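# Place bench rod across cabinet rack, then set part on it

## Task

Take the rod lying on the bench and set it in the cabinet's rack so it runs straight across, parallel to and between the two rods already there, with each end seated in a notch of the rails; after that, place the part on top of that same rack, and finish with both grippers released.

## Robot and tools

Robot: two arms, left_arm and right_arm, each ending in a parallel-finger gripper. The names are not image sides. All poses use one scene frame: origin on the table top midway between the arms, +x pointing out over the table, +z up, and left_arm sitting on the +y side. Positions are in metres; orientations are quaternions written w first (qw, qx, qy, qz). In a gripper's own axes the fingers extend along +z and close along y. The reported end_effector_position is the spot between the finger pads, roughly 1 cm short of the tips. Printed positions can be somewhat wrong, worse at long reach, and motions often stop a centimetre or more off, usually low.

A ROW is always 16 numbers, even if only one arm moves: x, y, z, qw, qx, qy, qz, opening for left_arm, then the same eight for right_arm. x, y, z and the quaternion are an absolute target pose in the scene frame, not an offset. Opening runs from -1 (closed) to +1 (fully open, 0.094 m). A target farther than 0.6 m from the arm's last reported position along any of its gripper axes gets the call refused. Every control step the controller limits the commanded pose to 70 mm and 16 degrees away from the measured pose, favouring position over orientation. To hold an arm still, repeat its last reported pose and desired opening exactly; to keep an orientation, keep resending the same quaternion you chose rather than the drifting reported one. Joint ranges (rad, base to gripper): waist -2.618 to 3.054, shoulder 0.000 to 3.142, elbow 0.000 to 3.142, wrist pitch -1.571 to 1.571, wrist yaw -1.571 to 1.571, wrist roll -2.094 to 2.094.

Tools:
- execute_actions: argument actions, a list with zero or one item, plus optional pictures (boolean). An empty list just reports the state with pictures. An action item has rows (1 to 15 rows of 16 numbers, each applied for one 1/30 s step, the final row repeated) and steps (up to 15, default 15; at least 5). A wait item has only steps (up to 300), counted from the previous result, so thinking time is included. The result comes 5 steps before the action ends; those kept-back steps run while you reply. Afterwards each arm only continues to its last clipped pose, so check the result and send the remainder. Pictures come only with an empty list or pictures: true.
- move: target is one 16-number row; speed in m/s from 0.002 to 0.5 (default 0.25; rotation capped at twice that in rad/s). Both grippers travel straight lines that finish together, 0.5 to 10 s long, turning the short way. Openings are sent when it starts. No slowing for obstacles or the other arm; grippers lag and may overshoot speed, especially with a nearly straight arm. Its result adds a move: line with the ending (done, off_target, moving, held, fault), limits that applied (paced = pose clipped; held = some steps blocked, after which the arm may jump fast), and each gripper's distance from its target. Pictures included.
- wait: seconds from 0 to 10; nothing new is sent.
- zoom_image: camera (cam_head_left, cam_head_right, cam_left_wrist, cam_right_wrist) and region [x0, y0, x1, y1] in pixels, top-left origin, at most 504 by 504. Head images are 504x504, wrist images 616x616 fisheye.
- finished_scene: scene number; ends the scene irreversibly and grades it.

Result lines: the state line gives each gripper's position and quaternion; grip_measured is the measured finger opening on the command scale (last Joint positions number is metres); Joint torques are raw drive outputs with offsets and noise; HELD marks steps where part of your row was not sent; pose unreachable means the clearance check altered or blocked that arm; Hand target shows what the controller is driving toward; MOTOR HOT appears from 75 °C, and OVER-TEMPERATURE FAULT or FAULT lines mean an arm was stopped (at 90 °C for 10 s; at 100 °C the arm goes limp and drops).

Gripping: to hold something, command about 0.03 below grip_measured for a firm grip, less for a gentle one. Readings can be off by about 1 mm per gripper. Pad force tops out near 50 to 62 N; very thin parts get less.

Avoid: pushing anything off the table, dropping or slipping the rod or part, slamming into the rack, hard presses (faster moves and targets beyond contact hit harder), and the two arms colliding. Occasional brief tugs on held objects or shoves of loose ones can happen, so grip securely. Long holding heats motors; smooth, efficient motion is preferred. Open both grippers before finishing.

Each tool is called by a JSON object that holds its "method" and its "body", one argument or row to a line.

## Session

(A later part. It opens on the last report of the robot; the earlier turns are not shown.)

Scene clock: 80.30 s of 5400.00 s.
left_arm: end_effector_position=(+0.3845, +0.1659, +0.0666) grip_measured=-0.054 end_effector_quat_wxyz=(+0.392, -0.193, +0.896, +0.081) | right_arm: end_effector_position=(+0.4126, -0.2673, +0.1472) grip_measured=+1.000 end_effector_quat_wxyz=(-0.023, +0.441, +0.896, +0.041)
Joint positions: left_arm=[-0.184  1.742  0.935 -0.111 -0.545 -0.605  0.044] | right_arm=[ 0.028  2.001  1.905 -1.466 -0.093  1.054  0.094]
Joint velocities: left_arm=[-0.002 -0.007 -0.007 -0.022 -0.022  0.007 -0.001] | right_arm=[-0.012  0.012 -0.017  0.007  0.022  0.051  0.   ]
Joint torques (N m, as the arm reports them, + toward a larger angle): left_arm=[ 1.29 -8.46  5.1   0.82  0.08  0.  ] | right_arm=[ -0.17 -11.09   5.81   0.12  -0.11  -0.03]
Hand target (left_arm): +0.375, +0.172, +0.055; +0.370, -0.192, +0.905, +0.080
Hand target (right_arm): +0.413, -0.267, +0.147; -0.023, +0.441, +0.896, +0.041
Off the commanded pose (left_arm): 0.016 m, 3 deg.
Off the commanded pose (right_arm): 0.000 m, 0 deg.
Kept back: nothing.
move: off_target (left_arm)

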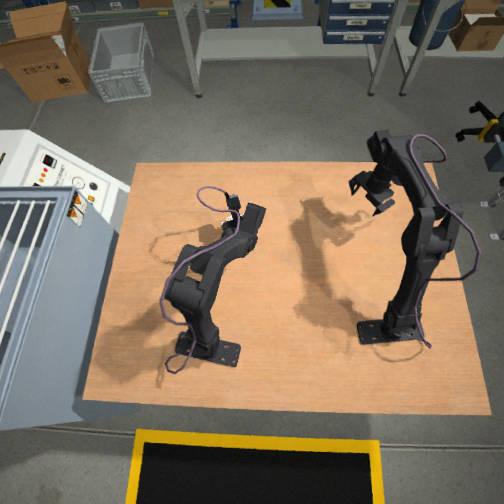

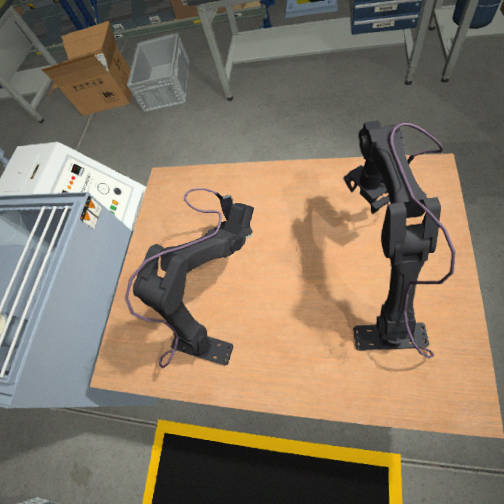

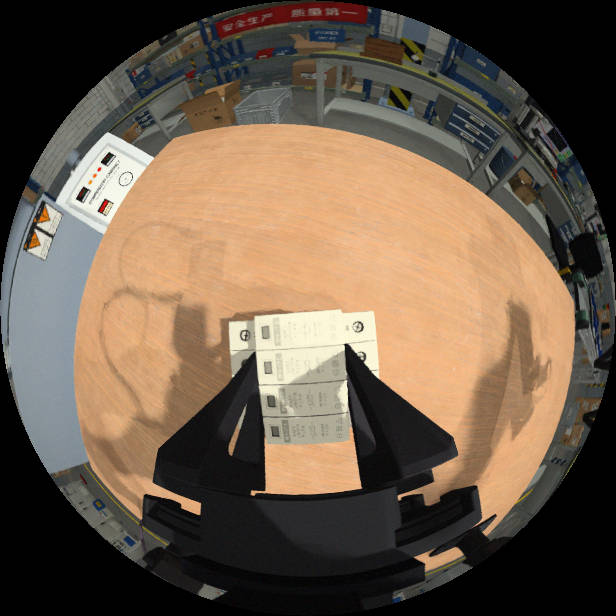

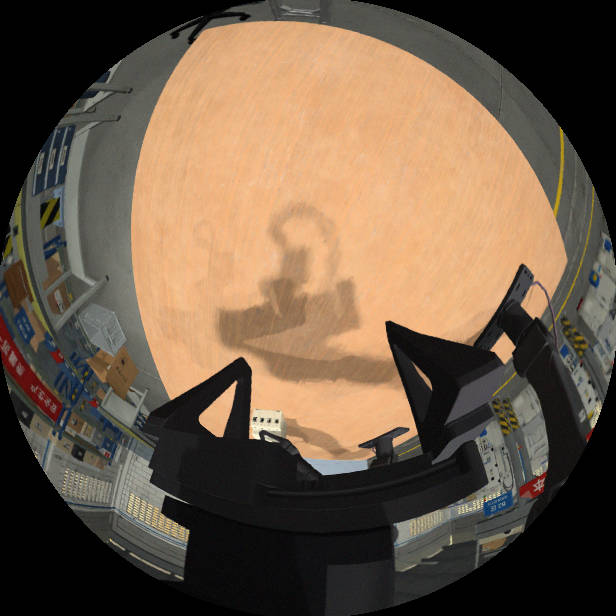

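{"method": "move", "body": {
  "target": [0.3,0.42,0.36,0.41,-0.41,0.787,0.213,-0.1,0.4126,-0.2673,0.1472,-0.023,0.441,0.896,0.041,1],
  "speed": 0.15
}}

{"method": "move", "body": {
  "target": [0.06,0.72,0.36,0.343,-0.619,0.619,0.343,-0.1,0.4126,-0.2673,0.1472,-0.023,0.441,0.896,0.041,1],
  "speed": 0.15
}}

{"method": "move", "body": {
  "target": [0.04,0.815,0.31,0.327,-0.627,0.627,0.327,-0.1,0.4126,-0.2673,0.1472,-0.023,0.441,0.896,0.041,1],
  "speed": 0.06
}}

Scene clock: 83.93 s of 5400.00 s.
left_arm: end_effector_position=(+0.2898, +0.4087, +0.3300) grip_measured=-0.053 end_effector_quat_wxyz=(+0.367, -0.402, +0.814, +0.205) | right_arm: end_effector_position=(+0.4126, -0.2673, +0.1472) grip_measured=+1.000 end_effector_quat_wxyz=(-0.023, +0.441, +0.896, +0.041)
Joint positions: left_arm=[ 0.453  1.443  1.686 -1.08  -0.513 -0.448  0.044] | right_arm=[ 0.028  2.001  1.905 -1.466 -0.093  1.054  0.094]
Joint velocities: left_arm=[-0.007 -0.012  0.017  0.007 -0.081 -0.022  0.   ] | right_arm=[ 0.012 -0.002  0.007  0.007  0.051 -0.066  0.   ]
Joint torques (N m, as the arm reports them, + toward a larger angle): left_arm=[ 0.62 -6.34 11.57  1.49 -0.47  0.09] | right_arm=[ -0.22 -11.26   5.7    0.11  -0.08  -0.04]
Hand target (left_arm): +0.292, +0.418, +0.360; +0.409, -0.410, +0.786, +0.214
Hand target (right_arm): +0.413, -0.267, +0.147; -0.023, +0.441, +0.896, +0.041
Off the commanded pose (left_arm): 0.034 m, 6 deg.
Off the commanded pose (right_arm): 0.000 m, 0 deg.
Kept back: nothing.
move: off_target (left_arm)

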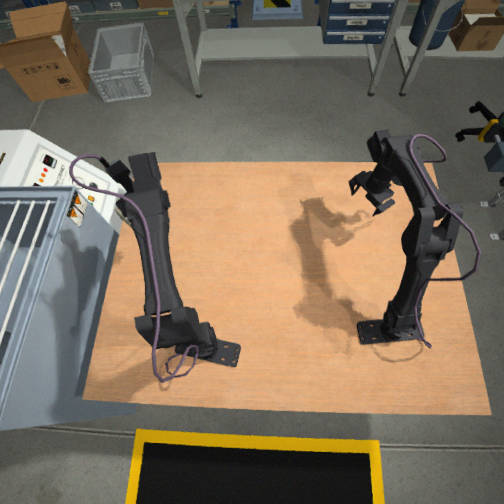

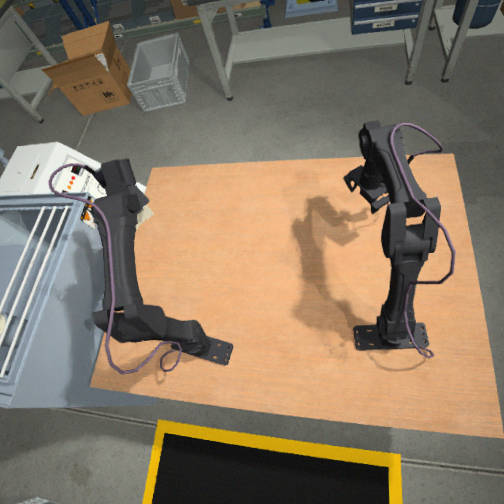

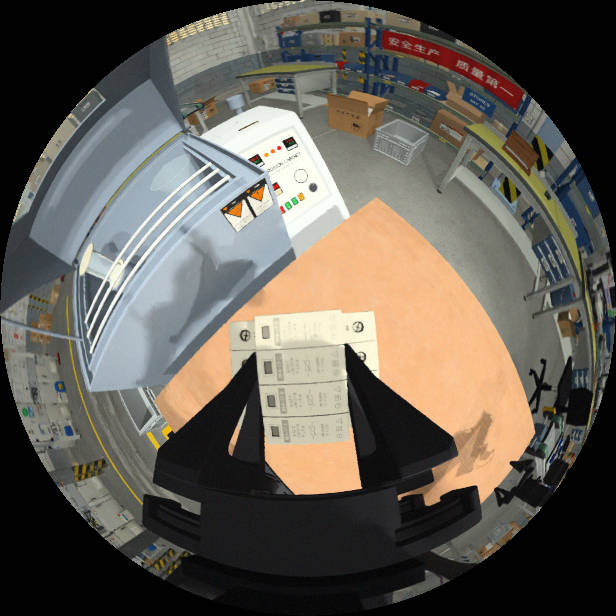

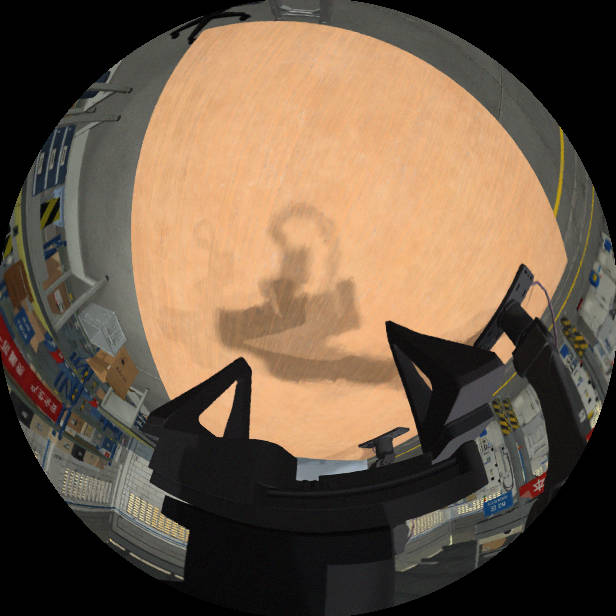

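Scene clock: 86.93 s of 5400.00 s.
left_arm: end_effector_position=(+0.0570, +0.6985, +0.3146) grip_measured=-0.053 end_effector_quat_wxyz=(-0.285, +0.634, -0.651, -0.306) | right_arm: end_effector_position=(+0.4126, -0.2673, +0.1472) grip_measured=+1.000 end_effector_quat_wxyz=(-0.023, +0.441, +0.896, +0.041)
Joint positions: left_arm=[ 1.478  1.739  1.901 -0.894 -0.226 -0.15   0.045] | right_arm=[ 0.028  2.001  1.905 -1.466 -0.093  1.054  0.094]
Joint velocities: left_arm=[-0.012 -0.007  0.042  0.007 -0.037  0.037  0.   ] | right_arm=[ 0.007 -0.012 -0.017 -0.037  0.007 -0.051  0.   ]
Joint torques (N m, as the arm reports them, + toward a larger angle): left_arm=[  0.48 -10.16  12.47   1.95  -0.15   0.08] | right_arm=[ -0.25 -11.27   5.84   0.1   -0.09  -0.03]
Hand target (left_arm): +0.056, +0.710, +0.362; -0.342, +0.617, -0.619, -0.346
Hand target (right_arm): +0.413, -0.267, +0.147; -0.023, +0.441, +0.896, +0.041
Off the commanded pose (left_arm): 0.050 m, 9 deg.
Off the commanded pose (right_arm): 0.000 m, 0 deg.
Kept back: nothing.
move: off_target (left_arm)

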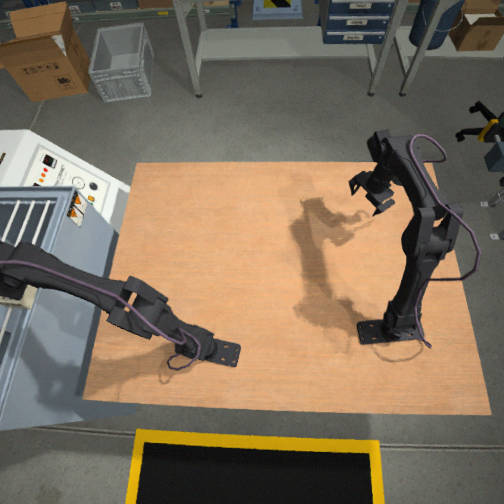

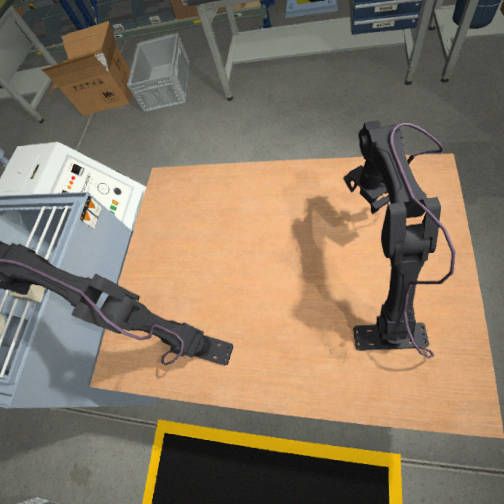

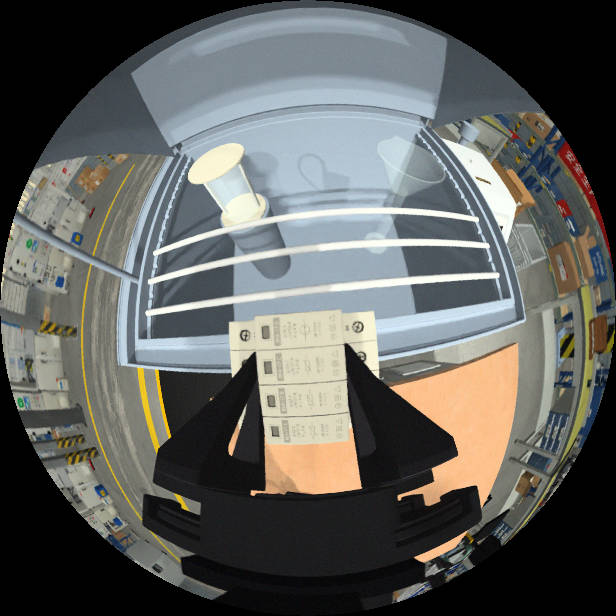

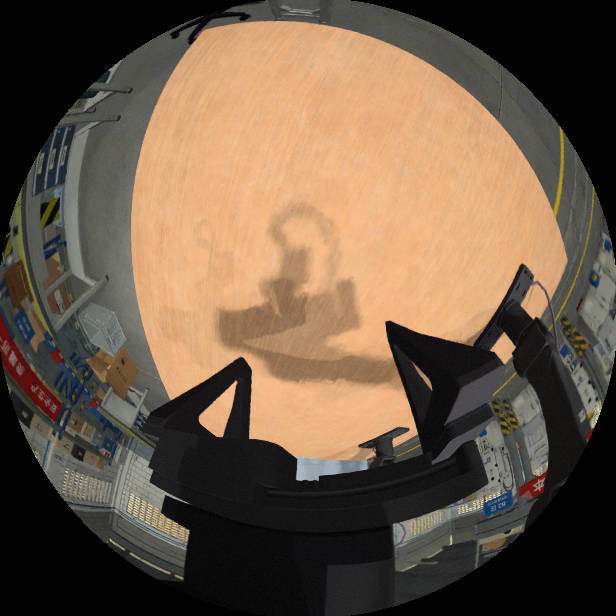

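Scene clock: 89.50 s of 5400.00 s.
left_arm: end_effector_position=(+0.0420, +0.7981, +0.2650) grip_measured=-0.053 end_effector_quat_wxyz=(-0.277, +0.644, -0.653, -0.287) | right_arm: end_effector_position=(+0.4126, -0.2673, +0.1472) grip_measured=+1.000 end_effector_quat_wxyz=(-0.023, +0.441, +0.896, +0.041)
Joint positions: left_arm=[ 1.578  2.138  2.278 -0.899 -0.138 -0.105  0.045] | right_arm=[ 0.028  2.001  1.905 -1.466 -0.093  1.054  0.094]
Joint velocities: left_arm=[ 0.007  0.002 -0.002 -0.081  0.037 -0.051 -0.   ] | right_arm=[ 0.012 -0.007 -0.017  0.037  0.037 -0.037  0.   ]
Joint torques (N m, as the arm reports them, + toward a larger angle): left_arm=[  0.8  -13.93  12.56   1.79  -0.06   0.1 ] | right_arm=[ -0.22 -11.27   5.89   0.13  -0.11  -0.05]
Hand target (left_arm): +0.038, +0.810, +0.312; -0.326, +0.627, -0.627, -0.329
Hand target (right_arm): +0.413, -0.267, +0.147; -0.023, +0.441, +0.896, +0.041
Off the commanded pose (left_arm): 0.048 m, 8 deg.
Off the commanded pose (right_arm): 0.000 m, 0 deg.
Kept back: nothing.
move: off_target (left_arm)

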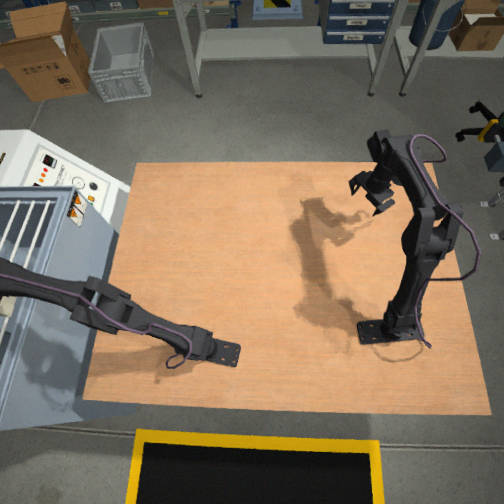

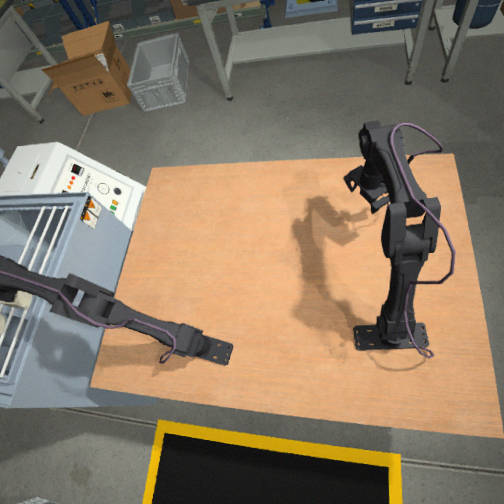

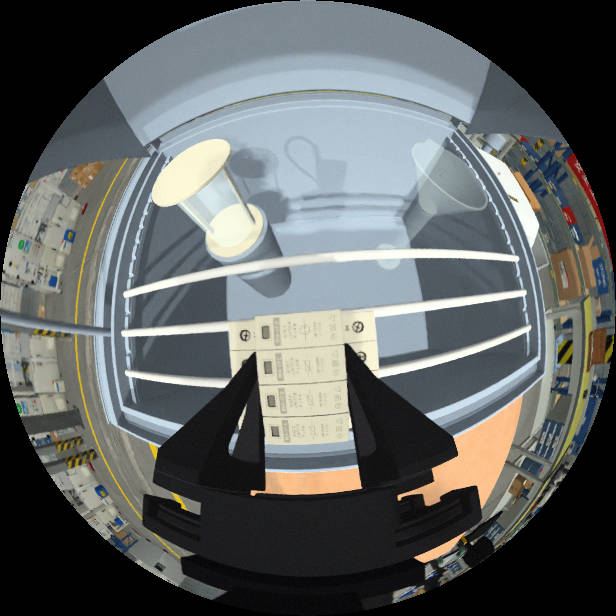

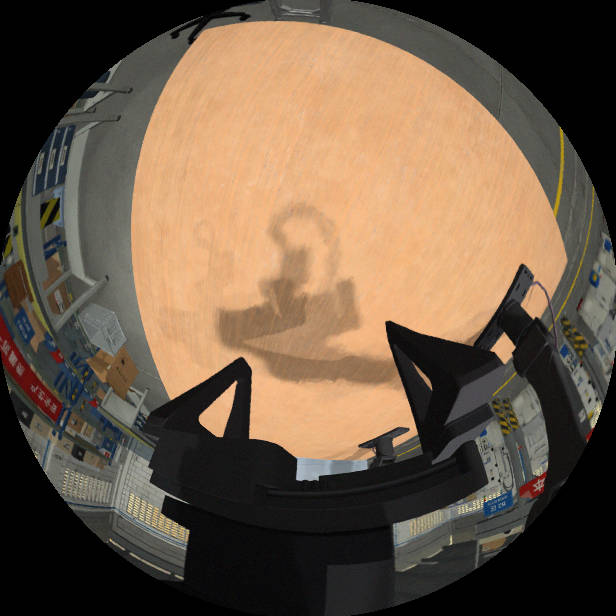

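{"method": "move", "body": {
  "target": [0.04,0.822,0.325,0.335,-0.623,0.623,0.335,-0.1,0.4126,-0.2673,0.1472,-0.023,0.441,0.896,0.041,1],
  "speed": 0.03
}}

{"method": "move", "body": {
  "target": [0.04,0.84,0.318,0.335,-0.623,0.623,0.335,-0.1,0.4126,-0.2673,0.1472,-0.023,0.441,0.896,0.041,1],
  "speed": 0.03
}}

{"method": "zoom_image", "body": {
  "camera": "cam_head_right",
  "region": [0,230,90,350]
}}

Scene clock: 92.83 s of 5400.00 s.
left_arm: end_effector_position=(+0.0444, +0.8087, +0.2808) grip_measured=-0.053 end_effector_quat_wxyz=(-0.290, +0.639, -0.648, -0.296) | right_arm: end_effector_position=(+0.4126, -0.2673, +0.1472) grip_measured=+1.000 end_effector_quat_wxyz=(-0.023, +0.441, +0.896, +0.041)
Joint positions: left_arm=[ 1.578  2.197  2.417 -0.943 -0.136 -0.102  0.045] | right_arm=[ 0.028  2.001  1.905 -1.466 -0.093  1.054  0.094]
Joint velocities: left_arm=[-0.012  0.002  0.007 -0.007  0.037  0.037  0.   ] | right_arm=[-0.017  0.007 -0.007 -0.022 -0.066 -0.022  0.   ]
Joint torques (N m, as the arm reports them, + toward a larger angle): left_arm=[  0.69 -14.16  12.2    1.75  -0.1    0.11] | right_arm=[ -0.27 -11.13   5.79   0.08  -0.1    0.  ]
Hand target (left_arm): +0.039, +0.817, +0.325; -0.333, +0.623, -0.623, -0.336
Hand target (right_arm): +0.413, -0.267, +0.147; -0.023, +0.441, +0.896, +0.041
Off the commanded pose (left_arm): 0.046 m, 8 deg.
Off the commanded pose (right_arm): 0.000 m, 0 deg.
Kept back: nothing.
move: off_target (left_arm)

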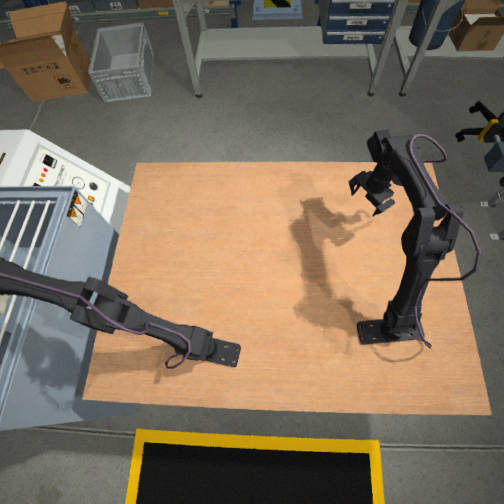

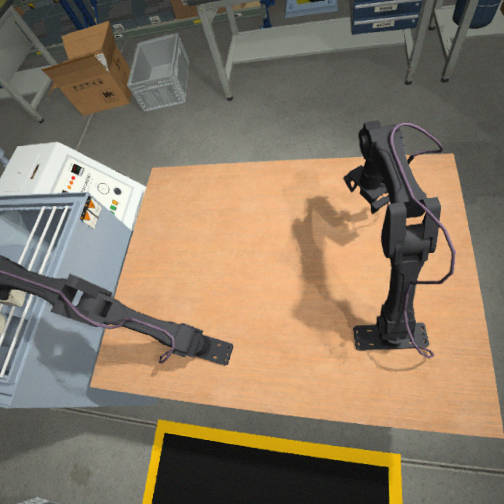

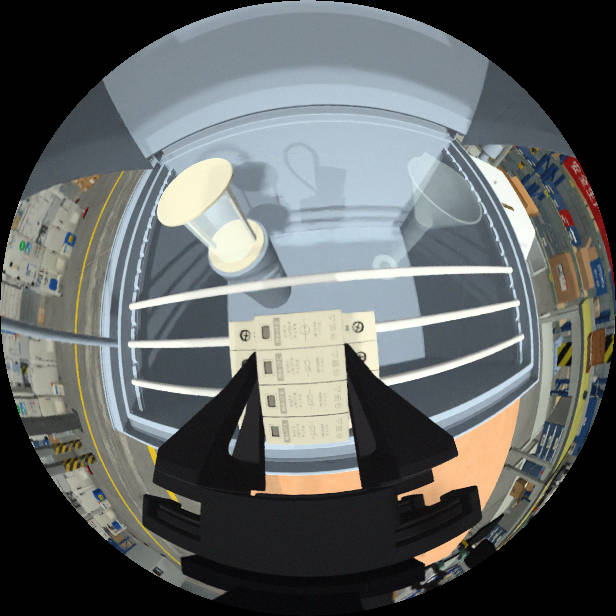

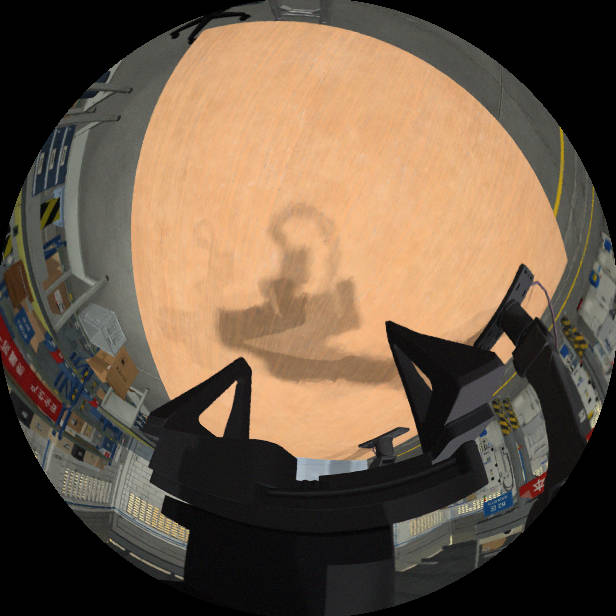

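Scene clock: 95.30 s of 5400.00 s.
left_arm: end_effector_position=(+0.0483, +0.8272, +0.2732) grip_measured=-0.053 end_effector_quat_wxyz=(-0.292, +0.637, -0.649, -0.296) | right_arm: end_effector_position=(+0.4126, -0.2673, +0.1472) grip_measured=+1.000 end_effector_quat_wxyz=(-0.023, +0.441, +0.896, +0.041)
Joint positions: left_arm=[ 1.578  2.323  2.602 -1.001 -0.132 -0.099  0.045] | right_arm=[ 0.028  2.001  1.905 -1.466 -0.093  1.054  0.094]
Joint velocities: left_arm=[-0.002  0.017  0.056  0.037  0.051  0.051 -0.001] | right_arm=[ 0.007 -0.007  0.002  0.022  0.022 -0.066  0.   ]
Joint torques (N m, as the arm reports them, + toward a larger angle): left_arm=[  1.18 -15.13  12.03   1.76  -0.08   0.09] | right_arm=[ -0.1  -11.28   6.02   0.16  -0.08   0.  ]
Hand target (left_arm): +0.039, +0.835, +0.318; -0.334, +0.623, -0.623, -0.336
Hand target (right_arm): +0.413, -0.267, +0.147; -0.023, +0.441, +0.896, +0.041
Off the commanded pose (left_arm): 0.047 m, 8 deg.
Off the commanded pose (right_arm): 0.000 m, 0 deg.
Kept back: nothing.
move: off_target (left_arm)

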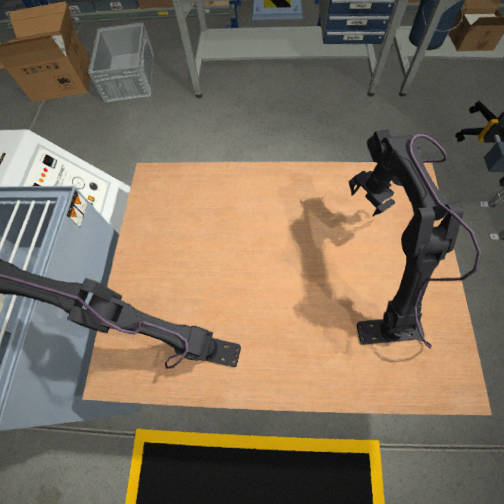

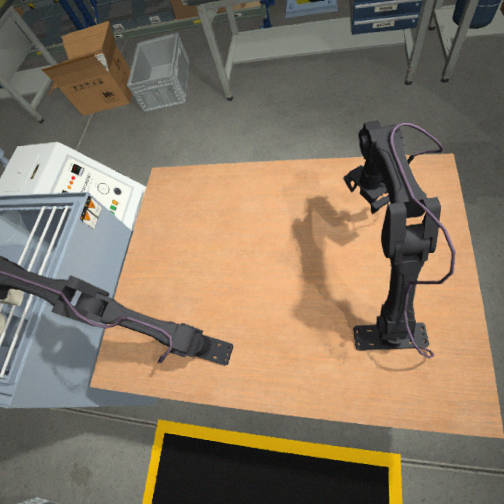

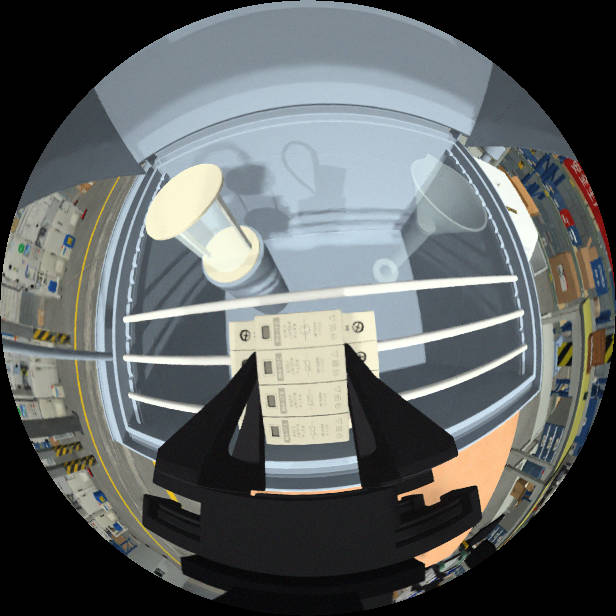

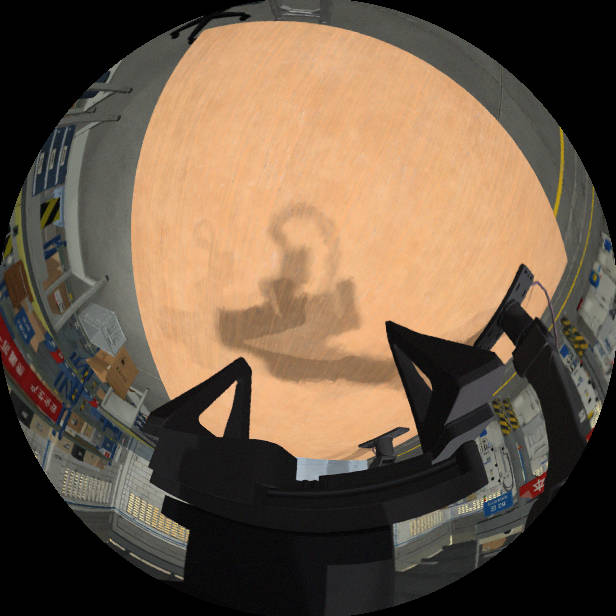

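Region (0, 230, 90, 350) of cam_head_right's 504x504 image, scaled by 4.200, with more detail than that image has; it fills the left 378 columns of this view, and the rest is white.

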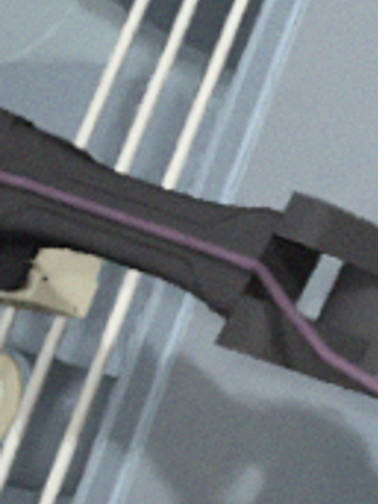

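{"method": "move", "body": {
  "target": [0.04,0.828,0.308,0.327,-0.627,0.627,0.327,-0.1,0.4126,-0.2673,0.1472,-0.023,0.441,0.896,0.041,1],
  "speed": 0.015
}}

Scene clock: 100.00 s of 5400.00 s.
left_arm: end_effector_position=(+0.0472, +0.8192, +0.2605) grip_measured=-0.053 end_effector_quat_wxyz=(-0.281, +0.642, -0.654, -0.286) | right_arm: end_effector_position=(+0.4126, -0.2673, +0.1472) grip_measured=+1.000 end_effector_quat_wxyz=(-0.023, +0.441, +0.896, +0.041)
Joint positions: left_arm=[ 1.578  2.263  2.464 -0.955 -0.13  -0.103  0.045] | right_arm=[ 0.028  2.001  1.905 -1.466 -0.093  1.054  0.094]
Joint velocities: left_arm=[-0.007 -0.022 -0.007 -0.11   0.037 -0.037 -0.   ] | right_arm=[-0.032 -0.017 -0.002  0.066 -0.007 -0.022  0.   ]
Joint torques (N m, as the arm reports them, + toward a larger angle): left_arm=[  0.86 -17.24   8.64   1.79  -0.09   0.07] | right_arm=[ -0.17 -11.39   5.93   0.12  -0.05   0.02]
Hand target (left_arm): +0.040, +0.824, +0.308; -0.325, +0.628, -0.627, -0.327
Hand target (right_arm): +0.413, -0.267, +0.147; -0.023, +0.441, +0.896, +0.041
Off the commanded pose (left_arm): 0.049 m, 8 deg.
Off the commanded pose (right_arm): 0.000 m, 0 deg.
Kept back: nothing.
move: off_target (left_arm)

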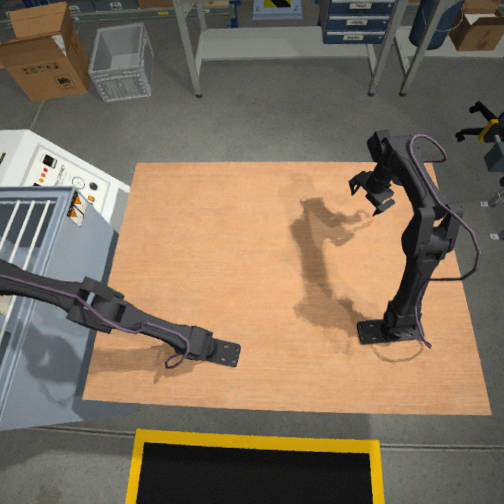

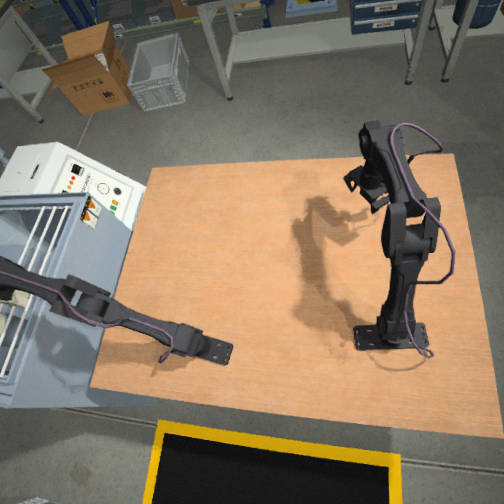

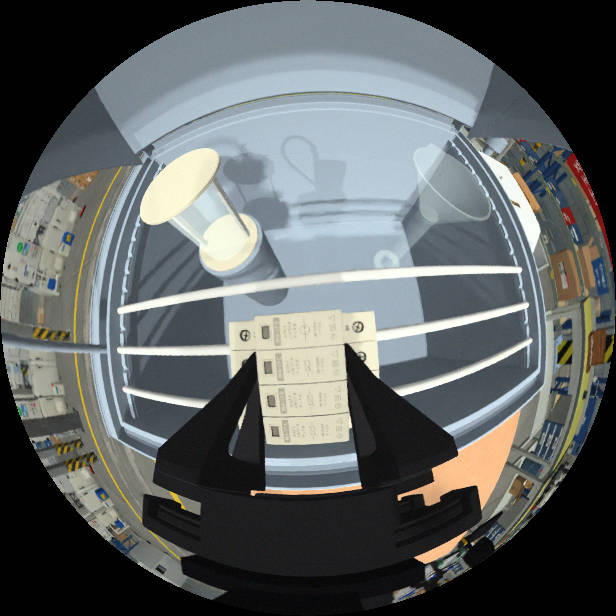

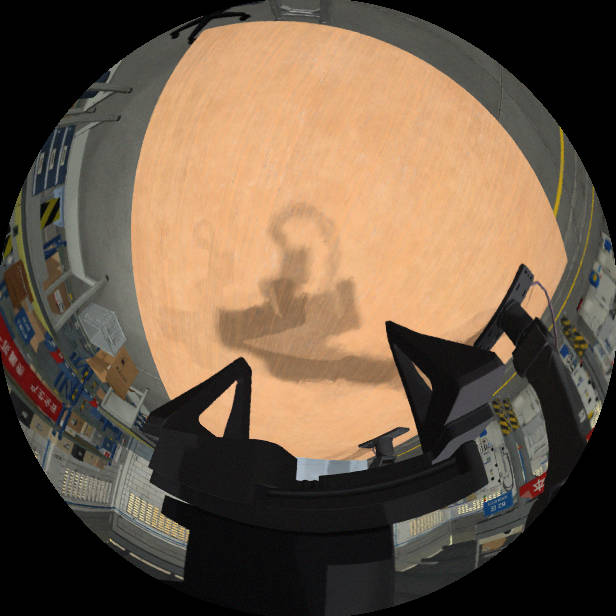

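{"method": "zoom_image", "body": {
  "camera": "cam_head_right",
  "region": [0,230,90,350]
}}

{"method": "move", "body": {
  "target": [0.04,0.826,0.298,0.327,-0.627,0.627,0.327,-0.1,0.4126,-0.2673,0.1472,-0.023,0.441,0.896,0.041,1],
  "speed": 0.015
}}

Region (0, 230, 90, 350) of cam_head_right's 504x504 image, scaled by 4.200, with more detail than that image has; it fills the left 378 columns of this view, and the rest is white.

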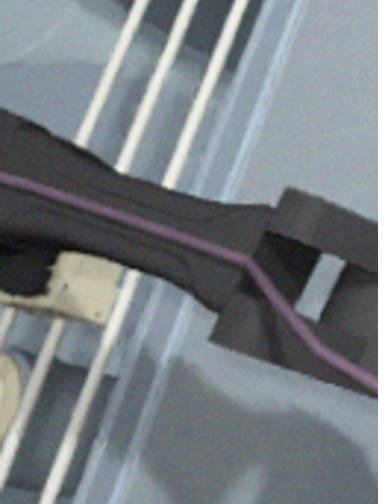

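Scene clock: 105.03 s of 5400.00 s.
left_arm: end_effector_position=(+0.0471, +0.8181, +0.2597) grip_measured=-0.053 end_effector_quat_wxyz=(-0.290, +0.639, -0.650, -0.292) | right_arm: end_effector_position=(+0.4126, -0.2673, +0.1472) grip_measured=+1.000 end_effector_quat_wxyz=(-0.023, +0.441, +0.896, +0.041)
Joint positions: left_arm=[ 1.578  2.211  2.353 -0.873 -0.13  -0.103  0.045] | right_arm=[ 0.028  2.001  1.905 -1.466 -0.093  1.054  0.094]
Joint velocities: left_arm=[-0.002  0.002 -0.007 -0.037  0.007 -0.022 -0.   ] | right_arm=[-0.027  0.002 -0.012 -0.022  0.022  0.081  0.   ]
Joint torques (N m, as the arm reports them, + toward a larger angle): left_arm=[  0.87 -16.24   8.36   1.75  -0.11   0.08] | right_arm=[ -0.18 -11.33   5.86   0.14  -0.09  -0.02]
Hand target (left_arm): +0.040, +0.823, +0.298; -0.325, +0.627, -0.627, -0.328
Hand target (right_arm): +0.413, -0.267, +0.147; -0.023, +0.441, +0.896, +0.041
Off the commanded pose (left_arm): 0.040 m, 7 deg.
Off the commanded pose (right_arm): 0.000 m, 0 deg.
Kept back: nothing.
move: off_target (left_arm)

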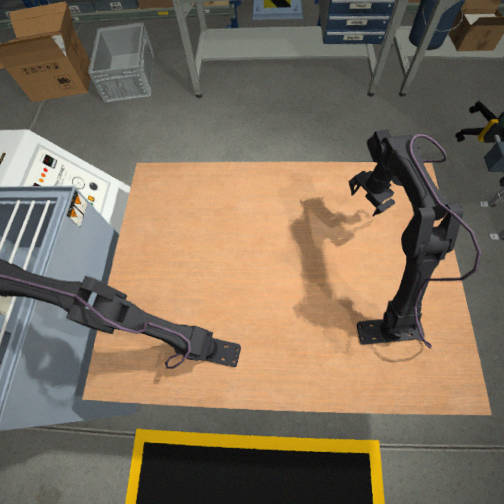

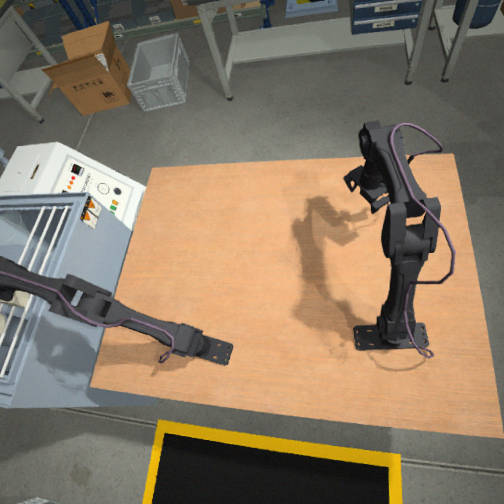

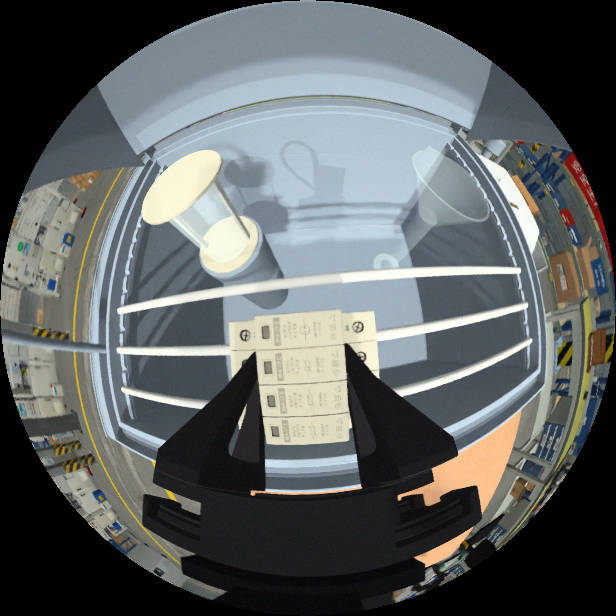

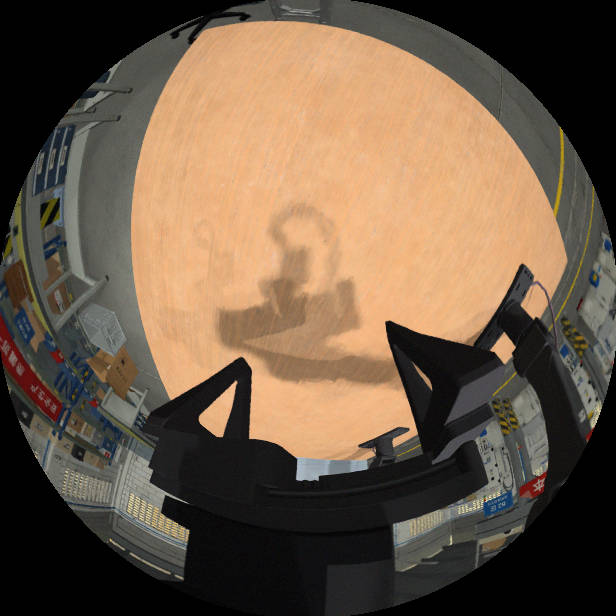

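{"method": "execute_actions", "body": {
  "actions": [
    {"rows":[[0.04,0.823,0.302,0.335,-0.623,0.623,0.335,-0.1,0.4126,-0.2673,0.1472,-0.023,0.441,0.896,0.041,1],[0.04,0.823,0.307,0.335,-0.623,0.623,0.335,-0.1,0.4126,-0.2673,0.1472,-0.023,0.441,0.896,0.041,1],[0.04,0.822,0.312,0.335,-0.623,0.623,0.335,-0.1,0.4126,-0.2673,0.1472,-0.023,0.441,0.896,0.041,1],[0.04,0.82,0.317,0.335,-0.623,0.623,0.335,-0.1,0.4126,-0.2673,0.1472,-0.023,0.441,0.896,0.041,1],[0.04,0.818,0.32,0.335,-0.623,0.623,0.335,-0.1,0.4126,-0.2673,0.1472,-0.023,0.441,0.896,0.041,1],[0.04,0.818,0.32,0.335,-0.623,0.623,0.335,-0.1,0.4126,-0.2673,0.1472,-0.023,0.441,0.896,0.041,1],[0.04,0.818,0.32,0.335,-0.623,0.623,0.335,-0.1,0.4126,-0.2673,0.1472,-0.023,0.441,0.896,0.041,1],[0.04,0.815,0.32,0.335,-0.623,0.623,0.335,-0.1,0.4126,-0.2673,0.1472,-0.023,0.441,0.896,0.041,1],[0.04,0.812,0.32,0.335,-0.623,0.623,0.335,-0.1,0.4126,-0.2673,0.1472,-0.023,0.441,0.896,0.041,1],[0.04,0.809,0.32,0.335,-0.623,0.623,0.335,-0.1,0.4126,-0.2673,0.1472,-0.023,0.441,0.896,0.041,1],[0.04,0.806,0.32,0.335,-0.623,0.623,0.335,-0.1,0.4126,-0.2673,0.1472,-0.023,0.441,0.896,0.041,1]],"steps":15}
  ]
}}

{"method": "wait", "body": {
  "seconds": 0.5
}}

{"method": "zoom_image", "body": {
  "camera": "cam_head_right",
  "region": [0,230,90,350]
}}

Scene clock: 105.90 s of 5400.00 s.
left_arm: end_effector_position=(+0.0452, +0.8088, +0.2617) grip_measured=-0.053 end_effector_quat_wxyz=(-0.285, +0.641, -0.652, -0.289) | right_arm: end_effector_position=(+0.4126, -0.2673, +0.1472) grip_measured=+1.000 end_effector_quat_wxyz=(-0.023, +0.441, +0.896, +0.041)
Joint positions: left_arm=[ 1.578  2.172  2.307 -0.877 -0.131 -0.103  0.045] | right_arm=[ 0.028  2.001  1.905 -1.466 -0.093  1.054  0.094]
Joint velocities: left_arm=[-0.012 -0.3   -0.408 -0.037 -0.037  0.037  0.001] | right_arm=[-0.007  0.002  0.012 -0.007 -0.037 -0.022  0.   ]
Joint torques (N m, as the arm reports them, + toward a larger angle): left_arm=[  0.33 -17.86   9.63   1.79  -0.18   0.05] | right_arm=[ -0.15 -11.23   5.79   0.09  -0.1    0.  ]
Steps of this call (steps 1 to 16: nothing new was sent; steps 17 to 26: the first 10 steps of this action). Readings (end_effector_position):
17: left_arm (+0.0469, +0.8178, +0.2596) | right_arm (+0.4126, -0.2673, +0.1472)
18: left_arm (+0.0468, +0.8172, +0.2602) | right_arm (+0.4126, -0.2673, +0.1472)
20: left_arm (+0.0464, +0.8151, +0.2607) | right_arm (+0.4126, -0.2673, +0.1472)
24: left_arm (+0.0458, +0.8121, +0.2615) | right_arm (+0.4126, -0.2673, +0.1472)
26: the state above

Scene clock: 106.57 s of 5400.00 s.
left_arm: end_effector_position=(+0.0425, +0.7950, +0.2706) grip_measured=-0.053 end_effector_quat_wxyz=(-0.284, +0.641, -0.652, -0.289) | right_arm: end_effector_position=(+0.4126, -0.2673, +0.1472) grip_measured=+1.000 end_effector_quat_wxyz=(-0.023, +0.441, +0.896, +0.041)
Joint positions: left_arm=[ 1.578  2.111  2.248 -0.881 -0.132 -0.103  0.045] | right_arm=[ 0.028  2.001  1.905 -1.466 -0.093  1.054  0.094]
Joint velocities: left_arm=[ 0.002  0.007 -0.002 -0.022 -0.051  0.007  0.   ] | right_arm=[ 0.012  0.007 -0.027 -0.007  0.007 -0.051  0.   ]
Joint torques (N m, as the arm reports them, + toward a larger angle): left_arm=[  0.2  -16.22   9.12   1.92  -0.17   0.06] | right_arm=[ -0.25 -11.17   6.03   0.11  -0.1   -0.03]
Hand target (left_arm): +0.039, +0.801, +0.320; -0.332, +0.624, -0.623, -0.334
Hand target (right_arm): +0.413, -0.267, +0.147; -0.023, +0.441, +0.896, +0.041
Off the commanded pose (left_arm): 0.051 m, 9 deg.
Off the commanded pose (right_arm): 0.000 m, 0 deg.
Kept back: nothing.
Steps of this call (steps 1 to 5: the last 5 steps of your previous action; steps 6 to 20: nothing new was sent). Readings (end_effector_position):
1: left_arm (+0.0446, +0.8057, +0.2618) | right_arm (+0.4126, -0.2673, +0.1472)
2: left_arm (+0.0441, +0.8026, +0.2622) | right_arm (+0.4126, -0.2673, +0.1472)
4: left_arm (+0.0432, +0.7981, +0.2641) | right_arm (+0.4126, -0.2673, +0.1472)
8: left_arm (+0.0426, +0.7953, +0.2695) | right_arm (+0.4126, -0.2673, +0.1472)
20: the state above

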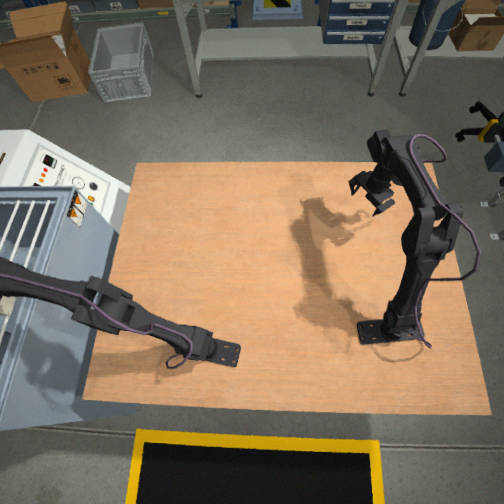

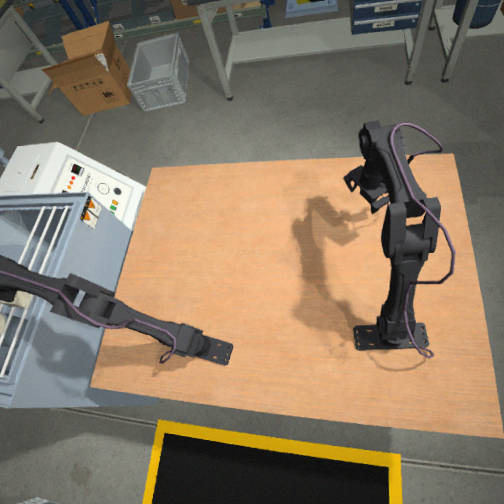

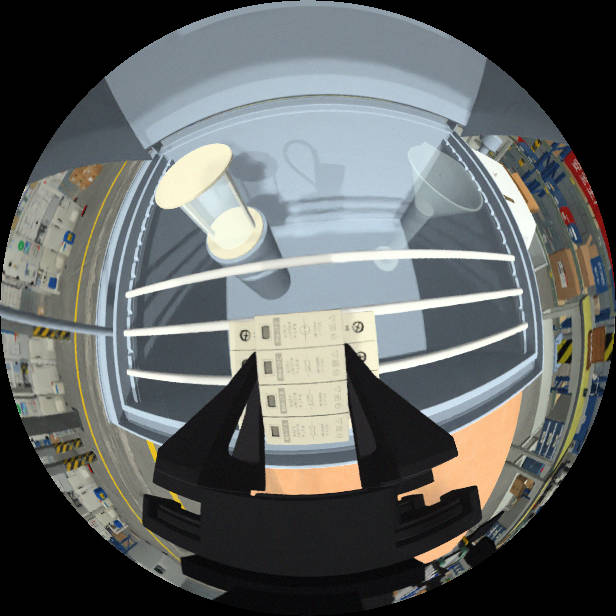

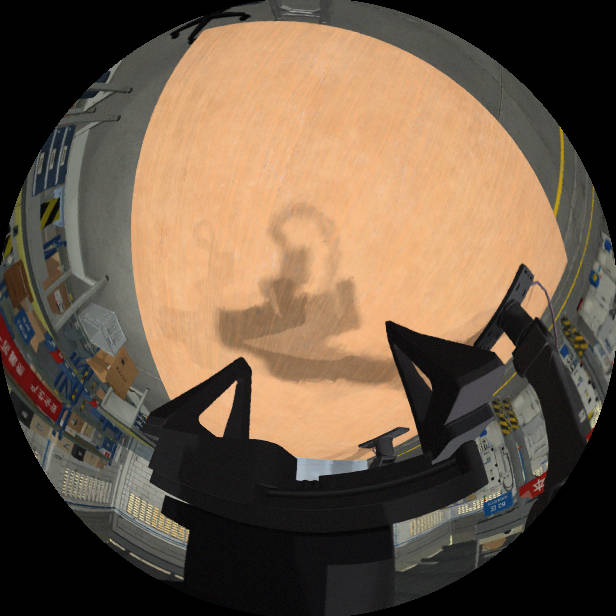

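Region (0, 230, 90, 350) of cam_head_right's 504x504 image, scaled by 4.200, with more detail than that image has; it fills the left 378 columns of this view, and the rest is white.

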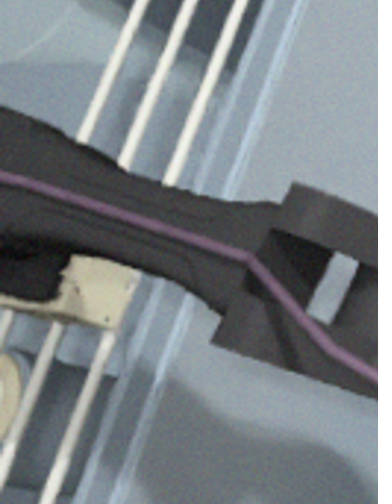

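{"method": "move", "body": {
  "target": [0.04,0.826,0.29,0.327,-0.627,0.627,0.327,-0.1,0.4126,-0.2673,0.1472,-0.023,0.441,0.896,0.041,1],
  "speed": 0.03
}}

{"method": "zoom_image", "body": {
  "camera": "cam_head_right",
  "region": [0,230,90,350]
}}

Scene clock: 109.17 s of 5400.00 s.
left_arm: end_effector_position=(+0.0439, +0.8005, +0.2586) grip_measured=-0.053 end_effector_quat_wxyz=(-0.280, +0.643, -0.653, -0.285) | right_arm: end_effector_position=(+0.4126, -0.2673, +0.1472) grip_measured=+1.000 end_effector_quat_wxyz=(-0.023, +0.441, +0.896, +0.041)
Joint positions: left_arm=[ 1.578  2.134  2.244 -0.866 -0.13  -0.106  0.045] | right_arm=[ 0.028  2.001  1.905 -1.466 -0.093  1.054  0.094]
Joint velocities: left_arm=[-0.002  0.002 -0.012  0.022  0.037 -0.022 -0.   ] | right_arm=[-0.017 -0.017 -0.007 -0.022  0.051 -0.051  0.   ]
Joint torques (N m, as the arm reports them, + toward a larger angle): left_arm=[  0.9  -12.05  10.73   2.06  -0.11   0.11] | right_arm=[ -0.2  -10.96   6.02   0.13  -0.06  -0.04]
Hand target (left_arm): +0.039, +0.821, +0.291; -0.325, +0.628, -0.627, -0.327
Hand target (right_arm): +0.413, -0.267, +0.147; -0.023, +0.441, +0.896, +0.041
Off the commanded pose (left_arm): 0.041 m, 8 deg.
Off the commanded pose (right_arm): 0.000 m, 0 deg.
Kept back: nothing.
move: off_target (left_arm)

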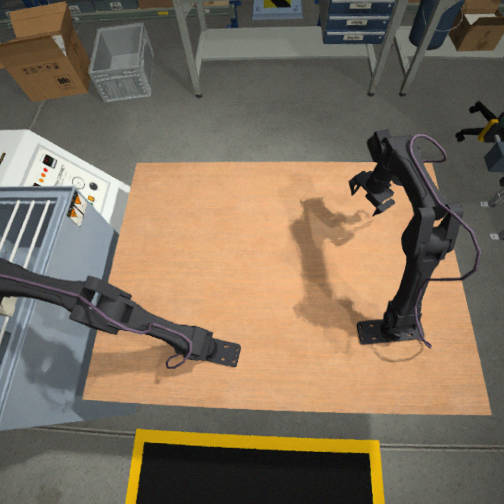

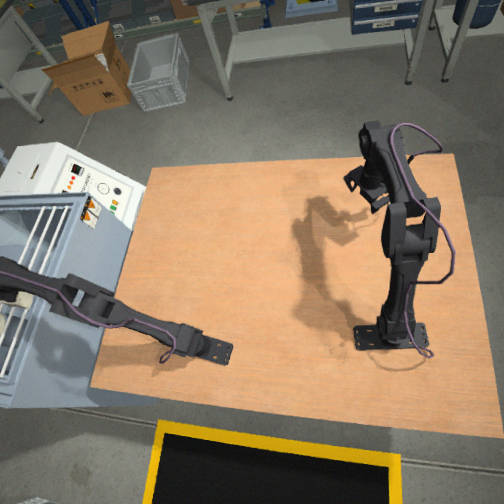

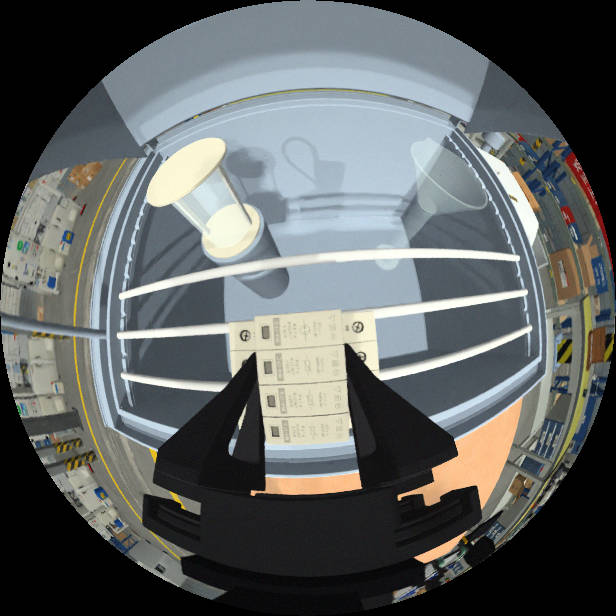

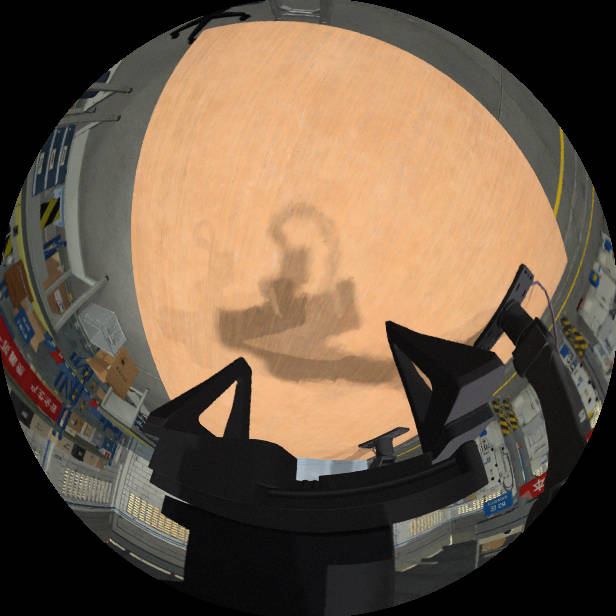

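Region (0, 230, 90, 350) of cam_head_right's 504x504 image, scaled by 4.200, with more detail than that image has; it fills the left 378 columns of this view, and the rest is white.

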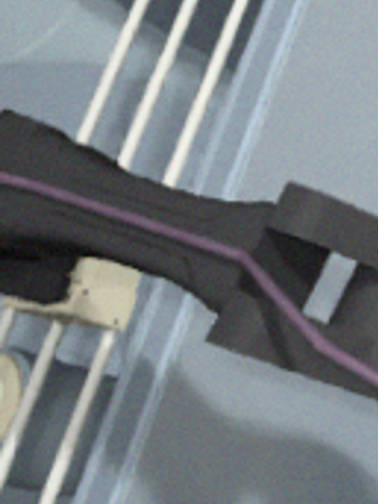

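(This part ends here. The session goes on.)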